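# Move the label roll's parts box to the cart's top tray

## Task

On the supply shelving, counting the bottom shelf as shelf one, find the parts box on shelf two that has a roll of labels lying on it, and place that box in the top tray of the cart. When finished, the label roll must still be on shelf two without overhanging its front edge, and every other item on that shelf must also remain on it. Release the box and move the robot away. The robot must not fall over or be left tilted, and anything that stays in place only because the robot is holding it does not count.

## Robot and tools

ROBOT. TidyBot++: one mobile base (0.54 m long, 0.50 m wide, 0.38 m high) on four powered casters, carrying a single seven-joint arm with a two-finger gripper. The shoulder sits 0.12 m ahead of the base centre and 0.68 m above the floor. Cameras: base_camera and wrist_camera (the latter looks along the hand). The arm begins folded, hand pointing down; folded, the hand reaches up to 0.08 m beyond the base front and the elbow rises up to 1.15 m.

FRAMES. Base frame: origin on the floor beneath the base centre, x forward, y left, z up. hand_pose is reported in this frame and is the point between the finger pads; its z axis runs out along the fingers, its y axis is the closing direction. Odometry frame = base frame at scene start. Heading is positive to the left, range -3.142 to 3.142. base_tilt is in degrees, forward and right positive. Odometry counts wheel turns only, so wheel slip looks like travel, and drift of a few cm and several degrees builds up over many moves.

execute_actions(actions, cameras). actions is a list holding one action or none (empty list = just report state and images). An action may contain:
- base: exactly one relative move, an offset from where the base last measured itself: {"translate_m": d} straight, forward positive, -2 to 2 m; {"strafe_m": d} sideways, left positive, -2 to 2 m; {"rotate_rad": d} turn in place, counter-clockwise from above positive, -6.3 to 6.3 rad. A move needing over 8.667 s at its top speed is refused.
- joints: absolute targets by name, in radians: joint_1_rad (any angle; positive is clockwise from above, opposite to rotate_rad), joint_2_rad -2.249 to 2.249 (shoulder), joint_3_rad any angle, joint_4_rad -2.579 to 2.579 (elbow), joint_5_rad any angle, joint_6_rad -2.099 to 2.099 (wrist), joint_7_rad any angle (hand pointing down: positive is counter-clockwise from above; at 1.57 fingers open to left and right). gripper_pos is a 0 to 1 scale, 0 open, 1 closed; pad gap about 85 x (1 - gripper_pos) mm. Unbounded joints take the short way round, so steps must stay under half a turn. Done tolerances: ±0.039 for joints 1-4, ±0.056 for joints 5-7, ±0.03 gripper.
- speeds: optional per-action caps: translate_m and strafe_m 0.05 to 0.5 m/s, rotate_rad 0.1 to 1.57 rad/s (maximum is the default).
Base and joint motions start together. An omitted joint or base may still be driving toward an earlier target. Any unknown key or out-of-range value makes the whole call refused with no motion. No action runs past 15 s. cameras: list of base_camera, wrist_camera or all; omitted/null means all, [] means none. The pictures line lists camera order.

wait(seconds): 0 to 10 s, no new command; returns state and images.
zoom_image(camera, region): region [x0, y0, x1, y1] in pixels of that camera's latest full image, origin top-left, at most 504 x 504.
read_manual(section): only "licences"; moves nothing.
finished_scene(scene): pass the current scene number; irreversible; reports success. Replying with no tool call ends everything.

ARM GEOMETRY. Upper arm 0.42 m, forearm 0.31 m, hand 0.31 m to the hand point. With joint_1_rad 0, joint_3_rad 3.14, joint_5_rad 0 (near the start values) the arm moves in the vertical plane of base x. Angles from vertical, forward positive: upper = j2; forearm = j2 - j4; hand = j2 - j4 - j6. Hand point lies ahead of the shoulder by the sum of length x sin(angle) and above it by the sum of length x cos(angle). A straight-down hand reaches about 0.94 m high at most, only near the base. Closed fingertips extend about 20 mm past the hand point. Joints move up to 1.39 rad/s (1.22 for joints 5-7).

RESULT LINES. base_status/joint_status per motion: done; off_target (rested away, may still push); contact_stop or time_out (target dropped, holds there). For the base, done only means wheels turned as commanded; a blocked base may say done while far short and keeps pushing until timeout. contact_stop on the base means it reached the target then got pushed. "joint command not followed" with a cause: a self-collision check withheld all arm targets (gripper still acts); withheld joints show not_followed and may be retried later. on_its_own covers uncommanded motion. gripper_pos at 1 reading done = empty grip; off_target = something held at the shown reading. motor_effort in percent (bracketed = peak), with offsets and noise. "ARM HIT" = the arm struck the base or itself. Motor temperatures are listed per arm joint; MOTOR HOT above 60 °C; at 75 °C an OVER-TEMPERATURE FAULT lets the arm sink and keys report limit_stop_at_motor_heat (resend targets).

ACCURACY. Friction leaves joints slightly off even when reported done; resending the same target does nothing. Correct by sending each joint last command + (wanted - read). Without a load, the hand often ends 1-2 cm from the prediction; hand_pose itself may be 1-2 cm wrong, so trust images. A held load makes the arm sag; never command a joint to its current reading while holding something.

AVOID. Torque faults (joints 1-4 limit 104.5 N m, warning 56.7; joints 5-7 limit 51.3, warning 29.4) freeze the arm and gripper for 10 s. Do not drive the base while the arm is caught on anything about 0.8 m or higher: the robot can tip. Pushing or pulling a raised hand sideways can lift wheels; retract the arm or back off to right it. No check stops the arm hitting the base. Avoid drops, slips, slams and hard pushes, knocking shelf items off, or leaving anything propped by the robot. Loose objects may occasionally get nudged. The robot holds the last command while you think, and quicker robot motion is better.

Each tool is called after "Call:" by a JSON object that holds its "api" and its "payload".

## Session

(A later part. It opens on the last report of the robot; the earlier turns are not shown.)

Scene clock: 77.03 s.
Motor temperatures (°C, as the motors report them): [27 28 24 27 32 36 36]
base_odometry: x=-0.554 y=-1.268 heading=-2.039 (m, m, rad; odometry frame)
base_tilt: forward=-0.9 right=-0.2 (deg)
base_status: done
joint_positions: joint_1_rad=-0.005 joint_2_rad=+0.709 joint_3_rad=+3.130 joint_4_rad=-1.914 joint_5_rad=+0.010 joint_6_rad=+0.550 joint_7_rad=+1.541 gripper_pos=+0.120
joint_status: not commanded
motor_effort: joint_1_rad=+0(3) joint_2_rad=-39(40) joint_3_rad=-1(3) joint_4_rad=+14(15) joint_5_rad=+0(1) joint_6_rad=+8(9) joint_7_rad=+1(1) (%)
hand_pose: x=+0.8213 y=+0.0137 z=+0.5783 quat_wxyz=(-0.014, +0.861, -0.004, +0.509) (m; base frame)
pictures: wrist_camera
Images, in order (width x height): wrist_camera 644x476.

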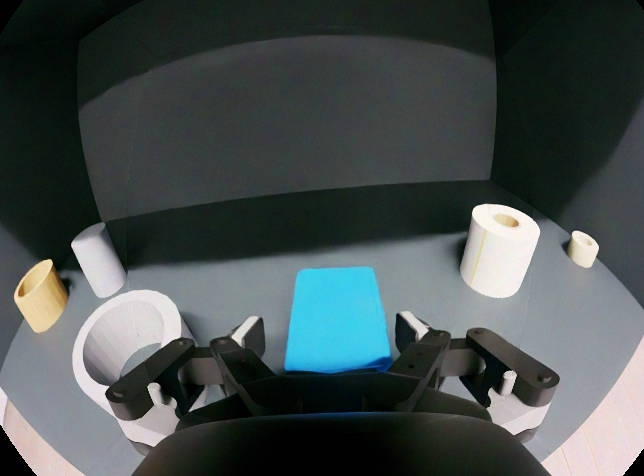

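Call:
{"api": "execute_actions", "payload": {"actions": [{"joints": {"gripper_pos": 1.0}}], "cameras": ["wrist_camera"]}}

Scene clock: 78.30 s.
Motor temperatures (°C, as the motors report them): [27 28 24 27 32 36 36]
base_odometry: x=-0.554 y=-1.268 heading=-2.039 (m, m, rad; odometry frame)
base_tilt: forward=-0.9 right=-0.2 (deg)
base_status: not commanded
joint_positions: joint_1_rad=-0.005 joint_2_rad=+0.709 joint_3_rad=+3.130 joint_4_rad=-1.913 joint_5_rad=+0.010 joint_6_rad=+0.550 joint_7_rad=+1.541 gripper_pos=+0.420
joint_status: gripper_pos off_target (ended at +0.420, target +1.000)
motor_effort: joint_1_rad=+0(0) joint_2_rad=-37(38) joint_3_rad=+0(2) joint_4_rad=+13(13) joint_5_rad=+0(0) joint_6_rad=+7(8) joint_7_rad=+2(2) (%)
hand_pose: x=+0.8216 y=+0.0137 z=+0.5789 quat_wxyz=(-0.014, +0.860, -0.004, +0.509) (m; base frame)
pictures: wrist_camera
Images, in order (width x height): wrist_camera 644x476.

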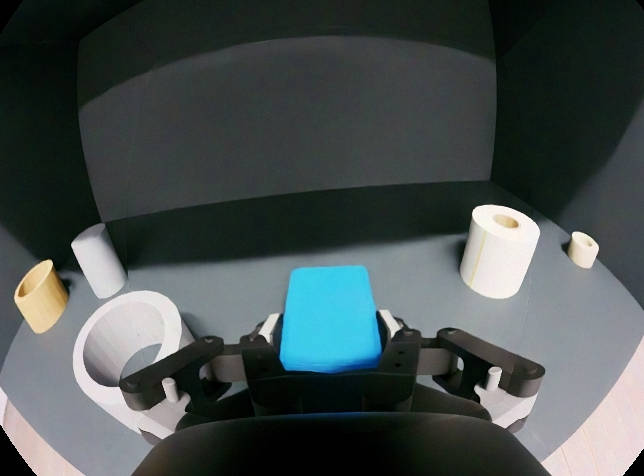

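Call:
{"api": "execute_actions", "payload": {"actions": [{"joints": {"joint_2_rad": 0.61, "joint_4_rad": -1.865, "joint_6_rad": 0.405, "gripper_pos": 1.0}}], "cameras": ["wrist_camera"]}}

Scene clock: 79.67 s.
Motor temperatures (°C, as the motors report them): [27 28 24 27 32 36 36]
base_odometry: x=-0.554 y=-1.268 heading=-2.039 (m, m, rad; odometry frame)
base_tilt: forward=-0.9 right=-0.2 (deg)
base_status: not commanded
joint_positions: joint_1_rad=-0.005 joint_2_rad=+0.620 joint_3_rad=+3.130 joint_4_rad=-1.889 joint_5_rad=+0.010 joint_6_rad=+0.438 joint_7_rad=+1.541 gripper_pos=+0.420
joint_status: gripper_pos off_target (ended at +0.420, target +1.000); the others done
motor_effort: joint_1_rad=+0(0) joint_2_rad=-39(41) joint_3_rad=-2(2) joint_4_rad=+16(16) joint_5_rad=+0(0) joint_6_rad=+8(10) joint_7_rad=+1(1) (%)
hand_pose: x=+0.8223 y=+0.0135 z=+0.6215 quat_wxyz=(-0.014, +0.860, -0.003, +0.510) (m; base frame)
pictures: wrist_camera
Images, in order (width x height): wrist_camera 644x476.

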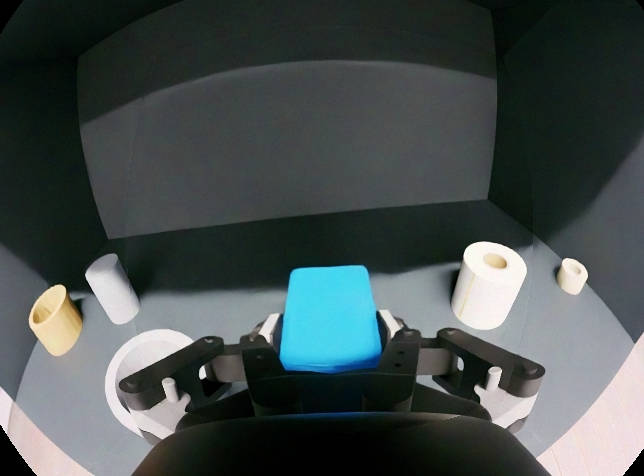

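Call:
{"api": "execute_actions", "payload": {"actions": [{"base": {"translate_m": -0.4}, "speeds": {"translate_m": 0.25}, "joints": {"gripper_pos": 1.0}}], "cameras": ["wrist_camera"]}}

Scene clock: 82.37 s.
Motor temperatures (°C, as the motors report them): [27 28 24 27 32 36 36]
base_odometry: x=-0.373 y=-0.911 heading=-2.039 (m, m, rad; odometry frame)
base_tilt: forward=-0.9 right=-0.2 (deg)
base_status: done
joint_positions: joint_1_rad=-0.004 joint_2_rad=+0.619 joint_3_rad=+3.130 joint_4_rad=-1.884 joint_5_rad=+0.010 joint_6_rad=+0.436 joint_7_rad=+1.541 gripper_pos=+0.420
joint_status: gripper_pos off_target (ended at +0.420, target +1.000)
motor_effort: joint_1_rad=+0(4) joint_2_rad=-38(41) joint_3_rad=-2(4) joint_4_rad=+16(17) joint_5_rad=+0(1) joint_6_rad=+8(8) joint_7_rad=+1(2) (%)
hand_pose: x=+0.8241 y=+0.0128 z=+0.6238 quat_wxyz=(-0.014, +0.859, -0.004, +0.512) (m; base frame)
pictures: wrist_camera
Images, in order (width x height): wrist_camera 644x476.

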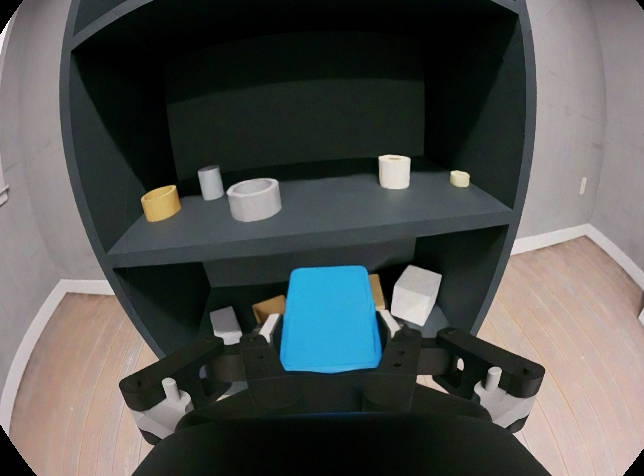

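Call:
{"api": "execute_actions", "payload": {"actions": [{"base": {"rotate_rad": -1.875}, "speeds": {"rotate_rad": 0.8}, "joints": {"gripper_pos": 1.0}}]}}

Scene clock: 86.30 s.
Motor temperatures (°C, as the motors report them): [27 28 24 27 32 36 36]
base_odometry: x=-0.373 y=-0.911 heading=+2.370 (m, m, rad; odometry frame)
base_tilt: forward=-0.9 right=-0.2 (deg)
base_status: done
joint_positions: joint_1_rad=+0.005 joint_2_rad=+0.619 joint_3_rad=+3.130 joint_4_rad=-1.884 joint_5_rad=+0.010 joint_6_rad=+0.436 joint_7_rad=+1.541 gripper_pos=+0.420
joint_status: gripper_pos off_target (ended at +0.420, target +1.000)
motor_effort: joint_1_rad=+0(5) joint_2_rad=-38(39) joint_3_rad=-1(5) joint_4_rad=+16(15) joint_5_rad=+0(0) joint_6_rad=+9(9) joint_7_rad=+1(1) (%)
hand_pose: x=+0.8242 y=+0.0062 z=+0.6238 quat_wxyz=(-0.011, +0.859, -0.008, +0.512) (m; base frame)
pictures: base_camera, wrist_camera
Images, in order (width x height): base_camera 644x364, wrist_camera 644x476.

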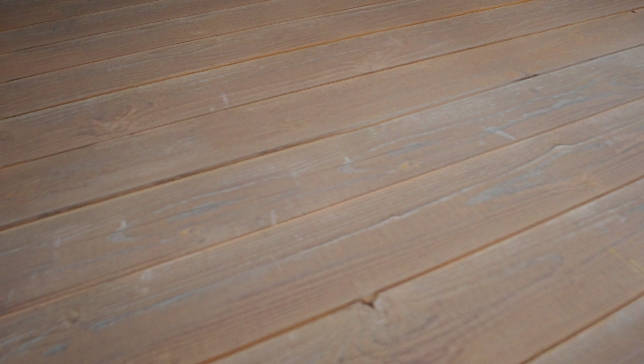

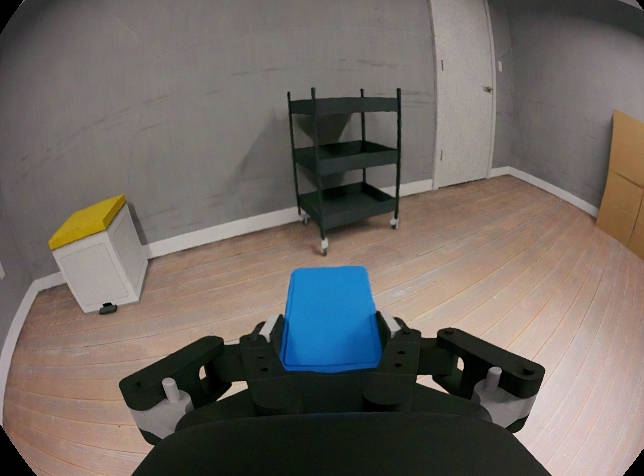

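Call:
{"api": "execute_actions", "payload": {"actions": [{"base": {"translate_m": 0.8}, "joints": {"joint_2_rad": 0.26, "joint_4_rad": -1.58, "joint_6_rad": -0.2, "gripper_pos": 1.0}}], "cameras": ["wrist_camera"]}}

Scene clock: 90.93 s.
Motor temperatures (°C, as the motors report them): [27 28 24 27 32 36 36]
base_odometry: x=-0.946 y=-0.352 heading=+2.369 (m, m, rad; odometry frame)
base_tilt: forward=-0.9 right=-0.2 (deg)
base_status: done
joint_positions: joint_1_rad=+0.005 joint_2_rad=+0.261 joint_3_rad=+3.130 joint_4_rad=-1.596 joint_5_rad=+0.010 joint_6_rad=-0.169 joint_7_rad=+1.541 gripper_pos=+0.420
joint_status: gripper_pos off_target (ended at +0.420, target +1.000); the others done
motor_effort: joint_1_rad=+0(2) joint_2_rad=-32(40) joint_3_rad=-1(3) joint_4_rad=+22(23) joint_5_rad=+0(0) joint_6_rad=+9(10) joint_7_rad=+1(1) (%)
hand_pose: x=+0.8087 y=+0.0047 z=+0.8627 quat_wxyz=(-0.008, +0.848, -0.007, +0.529) (m; base frame)
pictures: wrist_camera
Images, in order (width x height): wrist_camera 644x476.

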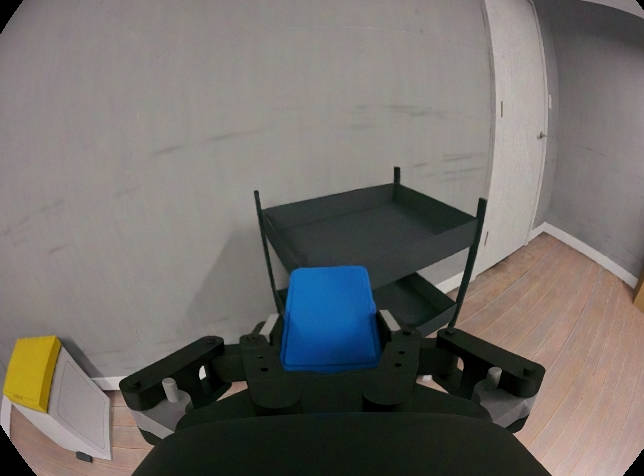

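Call:
{"api": "execute_actions", "payload": {"actions": [{"base": {"strafe_m": -0.12}, "speeds": {"strafe_m": 0.2}, "joints": {"gripper_pos": 1.0}}], "cameras": []}}

Call:
{"api": "execute_actions", "payload": {"actions": [{"base": {"translate_m": 0.3}, "speeds": {"translate_m": 0.3}, "joints": {"gripper_pos": 1.0}}], "cameras": ["wrist_camera"]}}

Scene clock: 93.27 s.
Motor temperatures (°C, as the motors report them): [27 28 24 27 32 36 36]
base_odometry: x=-0.862 y=-0.266 heading=+2.369 (m, m, rad; odometry frame)
base_tilt: forward=-0.9 right=-0.2 (deg)
base_status: done
joint_positions: joint_1_rad=+0.002 joint_2_rad=+0.261 joint_3_rad=+3.130 joint_4_rad=-1.596 joint_5_rad=+0.010 joint_6_rad=-0.169 joint_7_rad=+1.541 gripper_pos=+0.420
joint_status: gripper_pos off_target (ended at +0.420, target +1.000)
motor_effort: joint_1_rad=+0(3) joint_2_rad=-32(34) joint_3_rad=-1(3) joint_4_rad=+22(23) joint_5_rad=+0(0) joint_6_rad=+8(9) joint_7_rad=+1(1) (%)
hand_pose: x=+0.8086 y=+0.0065 z=+0.8625 quat_wxyz=(-0.008, +0.849, -0.006, +0.529) (m; base frame)
pictures: none
No camera images: the call's "cameras" was empty. Leave "cameras" out to get every camera's image.

Scene clock: 95.23 s.
Motor temperatures (°C, as the motors report them): [27 28 24 27 32 36 36]
base_odometry: x=-1.077 y=-0.056 heading=+2.369 (m, m, rad; odometry frame)
base_tilt: forward=-0.9 right=-0.2 (deg)
base_status: done
joint_positions: joint_1_rad=+0.002 joint_2_rad=+0.263 joint_3_rad=+3.130 joint_4_rad=-1.596 joint_5_rad=+0.010 joint_6_rad=-0.171 joint_7_rad=+1.541 gripper_pos=+0.420
joint_status: gripper_pos off_target (ended at +0.420, target +1.000)
motor_effort: joint_1_rad=+0(0) joint_2_rad=-32(36) joint_3_rad=-1(1) joint_4_rad=+22(24) joint_5_rad=+0(0) joint_6_rad=+9(10) joint_7_rad=+1(1) (%)
hand_pose: x=+0.8086 y=+0.0065 z=+0.8611 quat_wxyz=(-0.008, +0.849, -0.006, +0.528) (m; base frame)
pictures: wrist_camera
Images, in order (width x height): wrist_camera 644x476.

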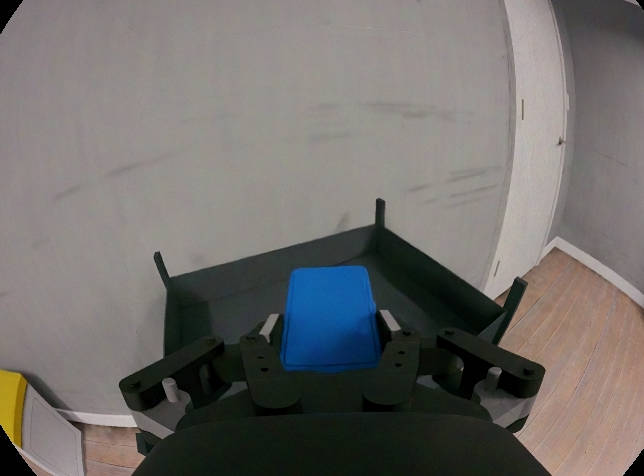

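Call:
{"api": "execute_actions", "payload": {"actions": [{"base": {"translate_m": 0.14}, "speeds": {"translate_m": 0.2}, "joints": {"gripper_pos": 1.0}}], "cameras": ["wrist_camera"]}}

Scene clock: 97.93 s.
Motor temperatures (°C, as the motors report them): [27 28 24 27 32 36 36]
base_odometry: x=-1.177 y=+0.042 heading=+2.369 (m, m, rad; odometry frame)
base_tilt: forward=-0.9 right=-0.2 (deg)
base_status: done
joint_positions: joint_1_rad=+0.002 joint_2_rad=+0.263 joint_3_rad=+3.130 joint_4_rad=-1.596 joint_5_rad=+0.010 joint_6_rad=-0.172 joint_7_rad=+1.541 gripper_pos=+0.420
joint_status: gripper_pos off_target (ended at +0.420, target +1.000)
motor_effort: joint_1_rad=+0(3) joint_2_rad=-32(36) joint_3_rad=-1(2) joint_4_rad=+22(23) joint_5_rad=+0(0) joint_6_rad=+8(9) joint_7_rad=+1(1) (%)
hand_pose: x=+0.8087 y=+0.0065 z=+0.8604 quat_wxyz=(-0.008, +0.850, -0.006, +0.527) (m; base frame)
pictures: wrist_camera
Images, in order (width x height): wrist_camera 644x476.

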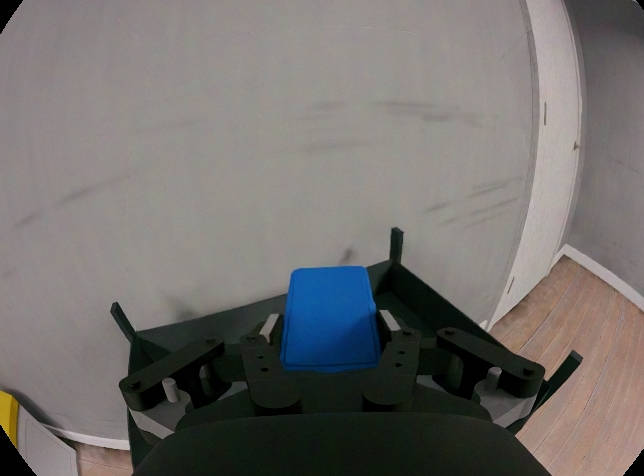

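Call:
{"api": "execute_actions", "payload": {"actions": [{"joints": {"joint_2_rad": 0.343, "joint_4_rad": -1.735, "joint_6_rad": 0.035, "gripper_pos": 1.0}}], "cameras": ["wrist_camera"]}}

Scene clock: 99.77 s.
Motor temperatures (°C, as the motors report them): [27 28 24 27 32 36 36]
base_odometry: x=-1.177 y=+0.042 heading=+2.369 (m, m, rad; odometry frame)
base_tilt: forward=-0.9 right=-0.2 (deg)
base_status: not commanded
joint_positions: joint_1_rad=+0.002 joint_2_rad=+0.346 joint_3_rad=+3.130 joint_4_rad=-1.723 joint_5_rad=+0.010 joint_6_rad=-0.006 joint_7_rad=+1.541 gripper_pos=+0.420
joint_status: gripper_pos off_target (ended at +0.420, target +1.000); the others done
motor_effort: joint_1_rad=+0(0) joint_2_rad=-33(37) joint_3_rad=+0(1) joint_4_rad=+21(24) joint_5_rad=+0(0) joint_6_rad=+8(9) joint_7_rad=+1(1) (%)
hand_pose: x=+0.8101 y=+0.0070 z=+0.7766 quat_wxyz=(-0.009, +0.861, -0.006, +0.508) (m; base frame)
pictures: wrist_camera
Images, in order (width x height): wrist_camera 644x476.

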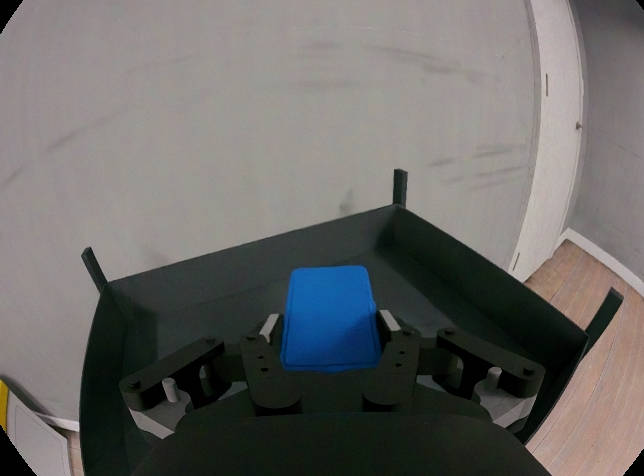

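Call:
{"api": "execute_actions", "payload": {"actions": [{"joints": {"joint_2_rad": 0.36, "joint_4_rad": -1.735, "joint_6_rad": 0.045, "gripper_pos": 1.0}}], "cameras": ["wrist_camera"]}}

Scene clock: 100.70 s.
Motor temperatures (°C, as the motors report them): [27 28 24 27 32 36 36]
base_odometry: x=-1.177 y=+0.042 heading=+2.369 (m, m, rad; odometry frame)
base_tilt: forward=-0.9 right=-0.2 (deg)
base_status: not commanded
joint_positions: joint_1_rad=+0.002 joint_2_rad=+0.353 joint_3_rad=+3.130 joint_4_rad=-1.723 joint_5_rad=+0.010 joint_6_rad=+0.004 joint_7_rad=+1.541 gripper_pos=+0.420
joint_status: gripper_pos off_target (ended at +0.420, target +1.000); the others done
motor_effort: joint_1_rad=+0(0) joint_2_rad=-34(35) joint_3_rad=+0(0) joint_4_rad=+21(21) joint_5_rad=+0(0) joint_6_rad=+8(9) joint_7_rad=+1(1) (%)
hand_pose: x=+0.8123 y=+0.0070 z=+0.7751 quat_wxyz=(-0.009, +0.860, -0.006, +0.510) (m; base frame)
pictures: wrist_camera
Images, in order (width x height): wrist_camera 644x476.

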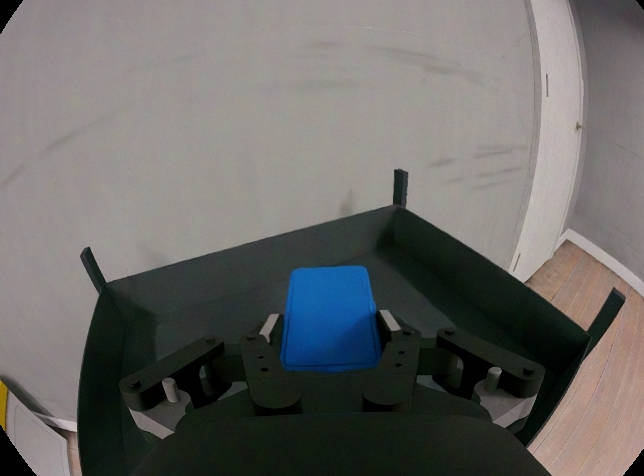

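Call:
{"api": "execute_actions", "payload": {"actions": [{"joints": {"joint_2_rad": 0.385, "joint_4_rad": -1.735, "joint_6_rad": 0.045, "gripper_pos": 1.0}}], "cameras": ["wrist_camera"]}}

Scene clock: 101.57 s.
Motor temperatures (°C, as the motors report them): [27 28 24 27 32 36 36]
base_odometry: x=-1.177 y=+0.042 heading=+2.369 (m, m, rad; odometry frame)
base_tilt: forward=-0.9 right=-0.2 (deg)
base_status: not commanded
joint_positions: joint_1_rad=+0.002 joint_2_rad=+0.377 joint_3_rad=+3.130 joint_4_rad=-1.723 joint_5_rad=+0.010 joint_6_rad=+0.005 joint_7_rad=+1.541 gripper_pos=+0.420
joint_status: gripper_pos off_target (ended at +0.420, target +1.000); the others done
motor_effort: joint_1_rad=+0(0) joint_2_rad=-35(35) joint_3_rad=+0(1) joint_4_rad=+20(22) joint_5_rad=+0(0) joint_6_rad=+9(9) joint_7_rad=+1(1) (%)
hand_pose: x=+0.8145 y=+0.0070 z=+0.7586 quat_wxyz=(-0.009, +0.866, -0.006, +0.500) (m; base frame)
pictures: wrist_camera
Images, in order (width x height): wrist_camera 644x476.

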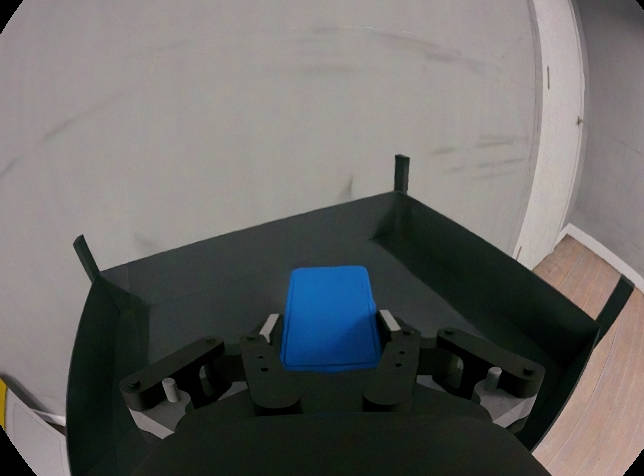

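Call:
{"api": "execute_actions", "payload": {"actions": [{"joints": {"joint_2_rad": 0.402, "joint_4_rad": -1.735, "joint_6_rad": 0.045, "gripper_pos": 1.0}}], "cameras": ["wrist_camera"]}}

Scene clock: 102.53 s.
Motor temperatures (°C, as the motors report them): [27 28 24 27 32 36 36]
base_odometry: x=-1.177 y=+0.042 heading=+2.369 (m, m, rad; odometry frame)
base_tilt: forward=-0.9 right=-0.2 (deg)
base_status: not commanded
joint_positions: joint_1_rad=+0.002 joint_2_rad=+0.392 joint_3_rad=+3.130 joint_4_rad=-1.723 joint_5_rad=+0.010 joint_6_rad=+0.005 joint_7_rad=+1.541 gripper_pos=+0.420
joint_status: gripper_pos off_target (ended at +0.420, target +1.000); the others done
motor_effort: joint_1_rad=+0(0) joint_2_rad=-35(35) joint_3_rad=-2(1) joint_4_rad=+20(20) joint_5_rad=+0(0) joint_6_rad=+8(9) joint_7_rad=+1(1) (%)
hand_pose: x=+0.8156 y=+0.0070 z=+0.7479 quat_wxyz=(-0.009, +0.870, -0.006, +0.493) (m; base frame)
pictures: wrist_camera
Images, in order (width x height): wrist_camera 644x476.

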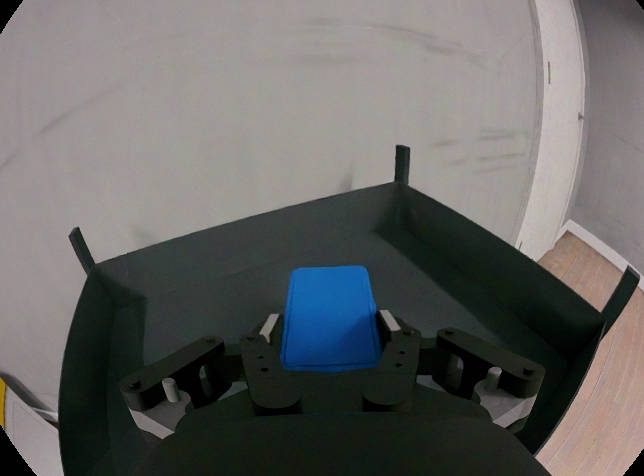

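Call:
{"api": "execute_actions", "payload": {"actions": [{"joints": {"joint_2_rad": 0.42, "joint_4_rad": -1.735, "joint_6_rad": 0.06, "gripper_pos": 1.0}}], "cameras": ["wrist_camera"]}}

Scene clock: 103.43 s.
Motor temperatures (°C, as the motors report them): [27 28 24 27 32 36 36]
base_odometry: x=-1.177 y=+0.042 heading=+2.369 (m, m, rad; odometry frame)
base_tilt: forward=-0.9 right=-0.2 (deg)
base_status: not commanded
joint_positions: joint_1_rad=+0.002 joint_2_rad=+0.410 joint_3_rad=+3.130 joint_4_rad=-1.723 joint_5_rad=+0.010 joint_6_rad=+0.020 joint_7_rad=+1.541 gripper_pos=+0.420
joint_status: gripper_pos off_target (ended at +0.420, target +1.000); the others done
motor_effort: joint_1_rad=+0(0) joint_2_rad=-36(37) joint_3_rad=-1(1) joint_4_rad=+20(20) joint_5_rad=+0(0) joint_6_rad=+8(9) joint_7_rad=+1(1) (%)
hand_pose: x=+0.8191 y=+0.0070 z=+0.7394 quat_wxyz=(-0.009, +0.871, -0.006, +0.492) (m; base frame)
pictures: wrist_camera
Images, in order (width x height): wrist_camera 644x476.

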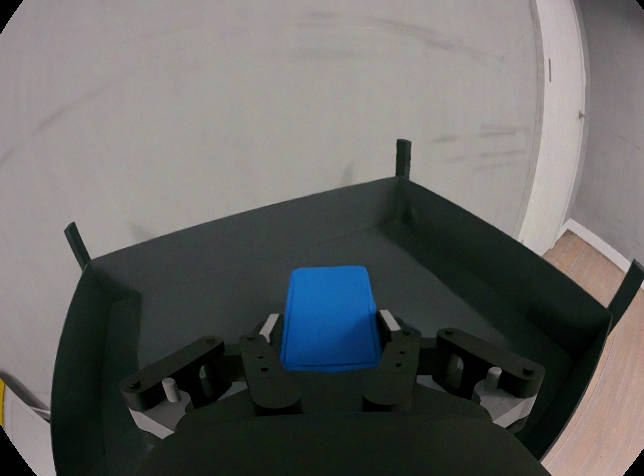

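Call:
{"api": "execute_actions", "payload": {"actions": [{"joints": {"joint_2_rad": 0.44, "joint_4_rad": -1.735, "joint_6_rad": 0.075, "gripper_pos": 1.0}}], "cameras": ["wrist_camera"]}}

Scene clock: 104.67 s.
Motor temperatures (°C, as the motors report them): [27 28 24 27 32 36 36]
base_odometry: x=-1.177 y=+0.042 heading=+2.369 (m, m, rad; odometry frame)
base_tilt: forward=-0.9 right=-0.2 (deg)
base_status: not commanded
joint_positions: joint_1_rad=+0.002 joint_2_rad=+0.430 joint_3_rad=+3.130 joint_4_rad=-1.723 joint_5_rad=+0.010 joint_6_rad=+0.035 joint_7_rad=+1.541 gripper_pos=+0.420
joint_status: gripper_pos off_target (ended at +0.420, target +1.000); the others done
motor_effort: joint_1_rad=+0(0) joint_2_rad=-37(37) joint_3_rad=-1(0) joint_4_rad=+20(21) joint_5_rad=+0(0) joint_6_rad=+8(8) joint_7_rad=+1(1) (%)
hand_pose: x=+0.8225 y=+0.0071 z=+0.7291 quat_wxyz=(-0.009, +0.872, -0.006, +0.489) (m; base frame)
pictures: wrist_camera
Images, in order (width x height): wrist_camera 644x476.

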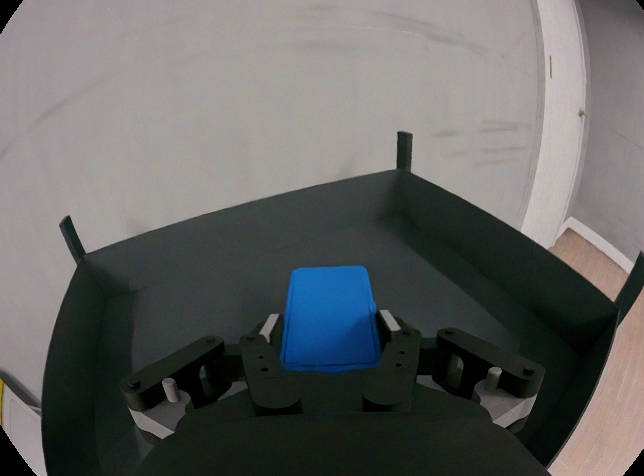

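Call:
{"api": "execute_actions", "payload": {"actions": [{"joints": {"joint_2_rad": 0.457, "joint_4_rad": -1.735, "joint_6_rad": 0.088, "gripper_pos": 1.0}}], "cameras": ["wrist_camera"]}}

Scene clock: 105.53 s.
Motor temperatures (°C, as the motors report them): [27 28 24 27 32 36 36]
base_odometry: x=-1.177 y=+0.042 heading=+2.369 (m, m, rad; odometry frame)
base_tilt: forward=-0.9 right=-0.2 (deg)
base_status: not commanded
joint_positions: joint_1_rad=+0.002 joint_2_rad=+0.447 joint_3_rad=+3.130 joint_4_rad=-1.723 joint_5_rad=+0.010 joint_6_rad=+0.048 joint_7_rad=+1.541 gripper_pos=+0.420
joint_status: gripper_pos off_target (ended at +0.420, target +1.000); the others done
motor_effort: joint_1_rad=+0(1) joint_2_rad=-37(37) joint_3_rad=-1(1) joint_4_rad=+19(20) joint_5_rad=+0(0) joint_6_rad=+9(8) joint_7_rad=+2(0) (%)
hand_pose: x=+0.8254 y=+0.0071 z=+0.7210 quat_wxyz=(-0.009, +0.873, -0.006, +0.488) (m; base frame)
pictures: wrist_camera
Images, in order (width x height): wrist_camera 644x476.

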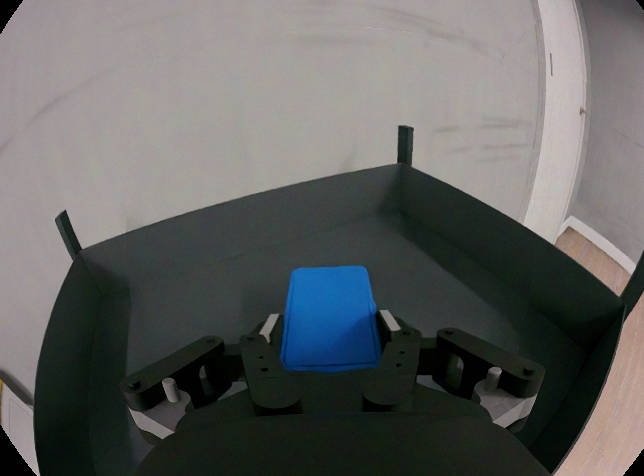

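Call:
{"api": "execute_actions", "payload": {"actions": [{"joints": {"joint_2_rad": 0.474, "joint_4_rad": -1.735, "joint_6_rad": 0.1, "gripper_pos": 1.0}}], "cameras": ["wrist_camera"]}}

Scene clock: 106.30 s.
Motor temperatures (°C, as the motors report them): [27 28 24 27 32 36 36]
base_odometry: x=-1.177 y=+0.042 heading=+2.369 (m, m, rad; odometry frame)
base_tilt: forward=-0.9 right=-0.2 (deg)
base_status: not commanded
joint_positions: joint_1_rad=+0.002 joint_2_rad=+0.464 joint_3_rad=+3.130 joint_4_rad=-1.723 joint_5_rad=+0.010 joint_6_rad=+0.060 joint_7_rad=+1.541 gripper_pos=+0.420
joint_status: gripper_pos off_target (ended at +0.420, target +1.000); the others done
motor_effort: joint_1_rad=+0(0) joint_2_rad=-37(37) joint_3_rad=-1(1) joint_4_rad=+19(21) joint_5_rad=+0(0) joint_6_rad=+9(9) joint_7_rad=+1(1) (%)
hand_pose: x=+0.8279 y=+0.0071 z=+0.7121 quat_wxyz=(-0.009, +0.874, -0.006, +0.486) (m; base frame)
pictures: wrist_camera
Images, in order (width x height): wrist_camera 644x476.

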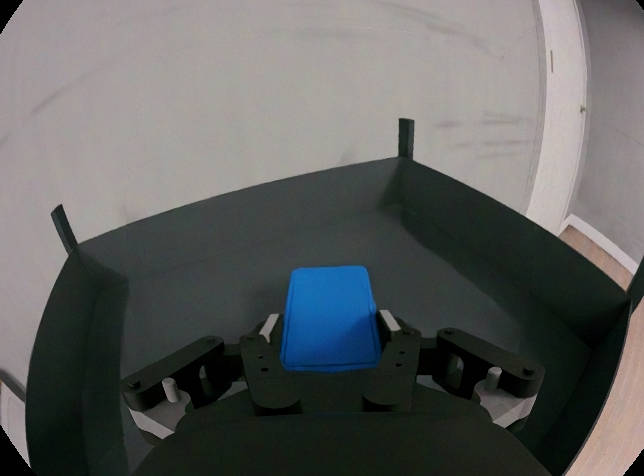

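Call:
{"api": "execute_actions", "payload": {"actions": [{"joints": {"joint_2_rad": 0.492, "joint_4_rad": -1.735, "joint_6_rad": 0.112, "gripper_pos": 1.0}}], "cameras": ["wrist_camera"]}}

Scene clock: 107.03 s.
Motor temperatures (°C, as the motors report them): [27 28 24 27 32 36 36]
base_odometry: x=-1.177 y=+0.042 heading=+2.369 (m, m, rad; odometry frame)
base_tilt: forward=-0.9 right=-0.2 (deg)
base_status: not commanded
joint_positions: joint_1_rad=+0.002 joint_2_rad=+0.474 joint_3_rad=+3.130 joint_4_rad=-1.723 joint_5_rad=+0.010 joint_6_rad=+0.078 joint_7_rad=+1.541 gripper_pos=+0.420
joint_status: gripper_pos off_target (ended at +0.420, target +1.000); the others done
motor_effort: joint_1_rad=+0(1) joint_2_rad=-35(38) joint_3_rad=+0(1) joint_4_rad=+18(20) joint_5_rad=+0(0) joint_6_rad=+7(8) joint_7_rad=+1(1) (%)
hand_pose: x=+0.8312 y=+0.0072 z=+0.7098 quat_wxyz=(-0.009, +0.872, -0.006, +0.489) (m; base frame)
pictures: wrist_camera
Images, in order (width x height): wrist_camera 644x476.

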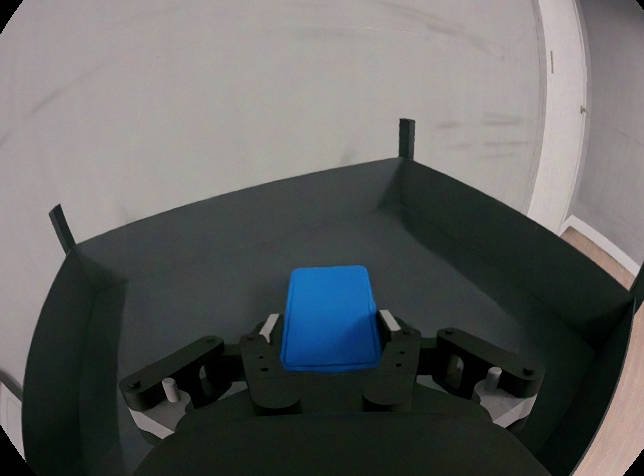

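Call:
{"api": "execute_actions", "payload": {"actions": [{"joints": {"joint_2_rad": 0.48, "gripper_pos": 0.0}}], "cameras": ["wrist_camera"]}}

Scene clock: 108.33 s.
Motor temperatures (°C, as the motors report them): [27 28 24 27 32 36 36]
base_odometry: x=-1.177 y=+0.042 heading=+2.369 (m, m, rad; odometry frame)
base_tilt: forward=-0.9 right=-0.2 (deg)
base_status: not commanded
joint_positions: joint_1_rad=+0.002 joint_2_rad=+0.474 joint_3_rad=+3.130 joint_4_rad=-1.723 joint_5_rad=+0.010 joint_6_rad=+0.078 joint_7_rad=+1.541 gripper_pos=+0.000
joint_status: all done
motor_effort: joint_1_rad=+0(0) joint_2_rad=-36(37) joint_3_rad=-1(1) joint_4_rad=+19(19) joint_5_rad=+0(0) joint_6_rad=+9(9) joint_7_rad=+1(1) (%)
hand_pose: x=+0.8312 y=+0.0072 z=+0.7098 quat_wxyz=(-0.009, +0.872, -0.006, +0.489) (m; base frame)
pictures: wrist_camera
Images, in order (width x height): wrist_camera 644x476.

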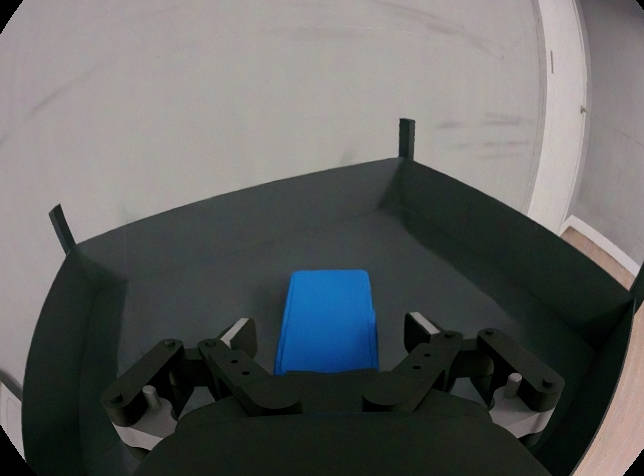

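Call:
{"api": "execute_actions", "payload": {"actions": [{"joints": {"joint_2_rad": 0.26, "joint_4_rad": -1.58, "joint_6_rad": -0.2}}], "cameras": ["wrist_camera"]}}

Scene clock: 110.03 s.
Motor temperatures (°C, as the motors report them): [27 28 24 27 32 36 36]
base_odometry: x=-1.177 y=+0.042 heading=+2.369 (m, m, rad; odometry frame)
base_tilt: forward=-0.9 right=-0.2 (deg)
base_status: not commanded
joint_positions: joint_1_rad=+0.002 joint_2_rad=+0.254 joint_3_rad=+3.130 joint_4_rad=-1.592 joint_5_rad=+0.010 joint_6_rad=-0.163 joint_7_rad=+1.541 gripper_pos=+0.000
joint_status: all done
motor_effort: joint_1_rad=+0(0) joint_2_rad=-31(40) joint_3_rad=-1(1) joint_4_rad=+22(22) joint_5_rad=+0(0) joint_6_rad=+9(9) joint_7_rad=+1(1) (%)
hand_pose: x=+0.8091 y=+0.0065 z=+0.8715 quat_wxyz=(-0.008, +0.844, -0.006, +0.536) (m; base frame)
pictures: wrist_camera
Images, in order (width x height): wrist_camera 644x476.

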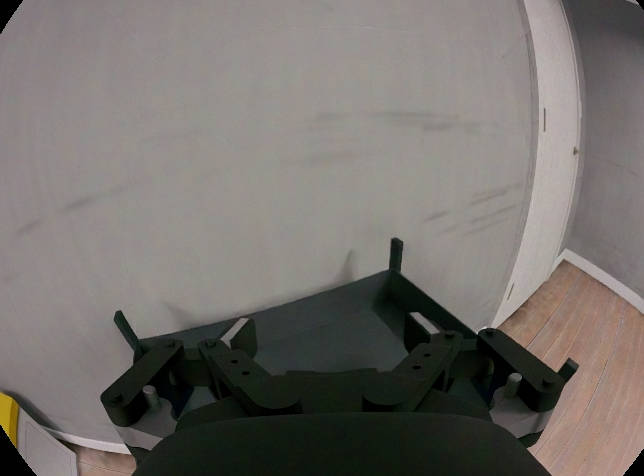

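Now back away from the cart.

Call:
{"api": "execute_actions", "payload": {"actions": [{"base": {"translate_m": -0.6}}], "cameras": ["wrist_camera"]}}

Scene clock: 112.77 s.
Motor temperatures (°C, as the motors report them): [27 28 24 27 32 36 36]
base_odometry: x=-0.747 y=-0.377 heading=+2.369 (m, m, rad; odometry frame)
base_tilt: forward=-0.9 right=-0.2 (deg)
base_status: done
joint_positions: joint_1_rad=+0.002 joint_2_rad=+0.257 joint_3_rad=+3.130 joint_4_rad=-1.592 joint_5_rad=+0.010 joint_6_rad=-0.167 joint_7_rad=+1.541 gripper_pos=+0.000
joint_status: not commanded
motor_effort: joint_1_rad=+0(4) joint_2_rad=-32(35) joint_3_rad=-1(3) joint_4_rad=+22(23) joint_5_rad=+0(0) joint_6_rad=+9(9) joint_7_rad=+1(1) (%)
hand_pose: x=+0.8091 y=+0.0071 z=+0.8680 quat_wxyz=(-0.009, +0.846, -0.005, +0.533) (m; base frame)
pictures: wrist_camera
Images, in order (width x height): wrist_camera 644x476.

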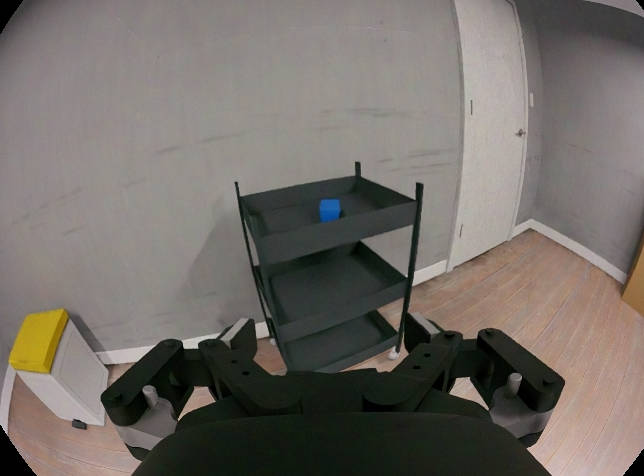

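Call:
{"api": "execute_actions", "payload": {"actions": [{"base": {"rotate_rad": 2.23}, "joints": {"joint_6_rad": 0.15}}], "cameras": ["wrist_camera"]}}

Scene clock: 116.30 s.
Motor temperatures (°C, as the motors report them): [27 28 24 27 32 36 36]
base_odometry: x=-0.747 y=-0.377 heading=-1.685 (m, m, rad; odometry frame)
base_tilt: forward=-0.9 right=-0.2 (deg)
base_status: done
joint_positions: joint_1_rad=-0.005 joint_2_rad=+0.263 joint_3_rad=+3.130 joint_4_rad=-1.584 joint_5_rad=+0.010 joint_6_rad=+0.133 joint_7_rad=+1.541 gripper_pos=+0.000
joint_status: all done
motor_effort: joint_1_rad=+0(4) joint_2_rad=-32(36) joint_3_rad=-1(4) joint_4_rad=+22(24) joint_5_rad=+0(0) joint_6_rad=+9(10) joint_7_rad=+0(2) (%)
hand_pose: x=+0.8388 y=+0.0128 z=+0.9576 quat_wxyz=(-0.014, +0.756, -0.002, +0.654) (m; base frame)
pictures: wrist_camera
Images, in order (width x height): wrist_camera 644x476.

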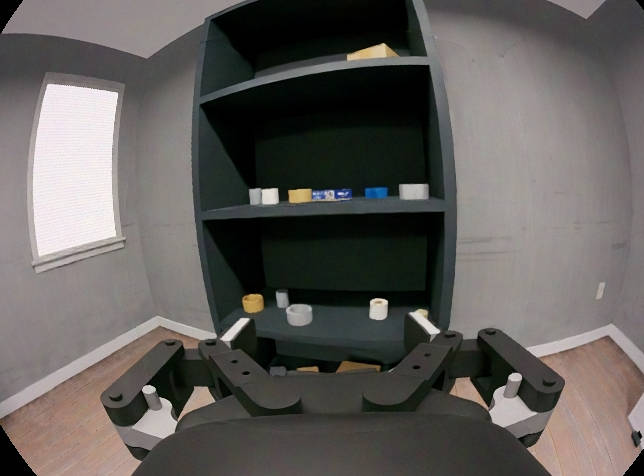

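Call:
{"api": "finished_scene", "payload": {"scene": 1}}

The scene is finished: the task was done.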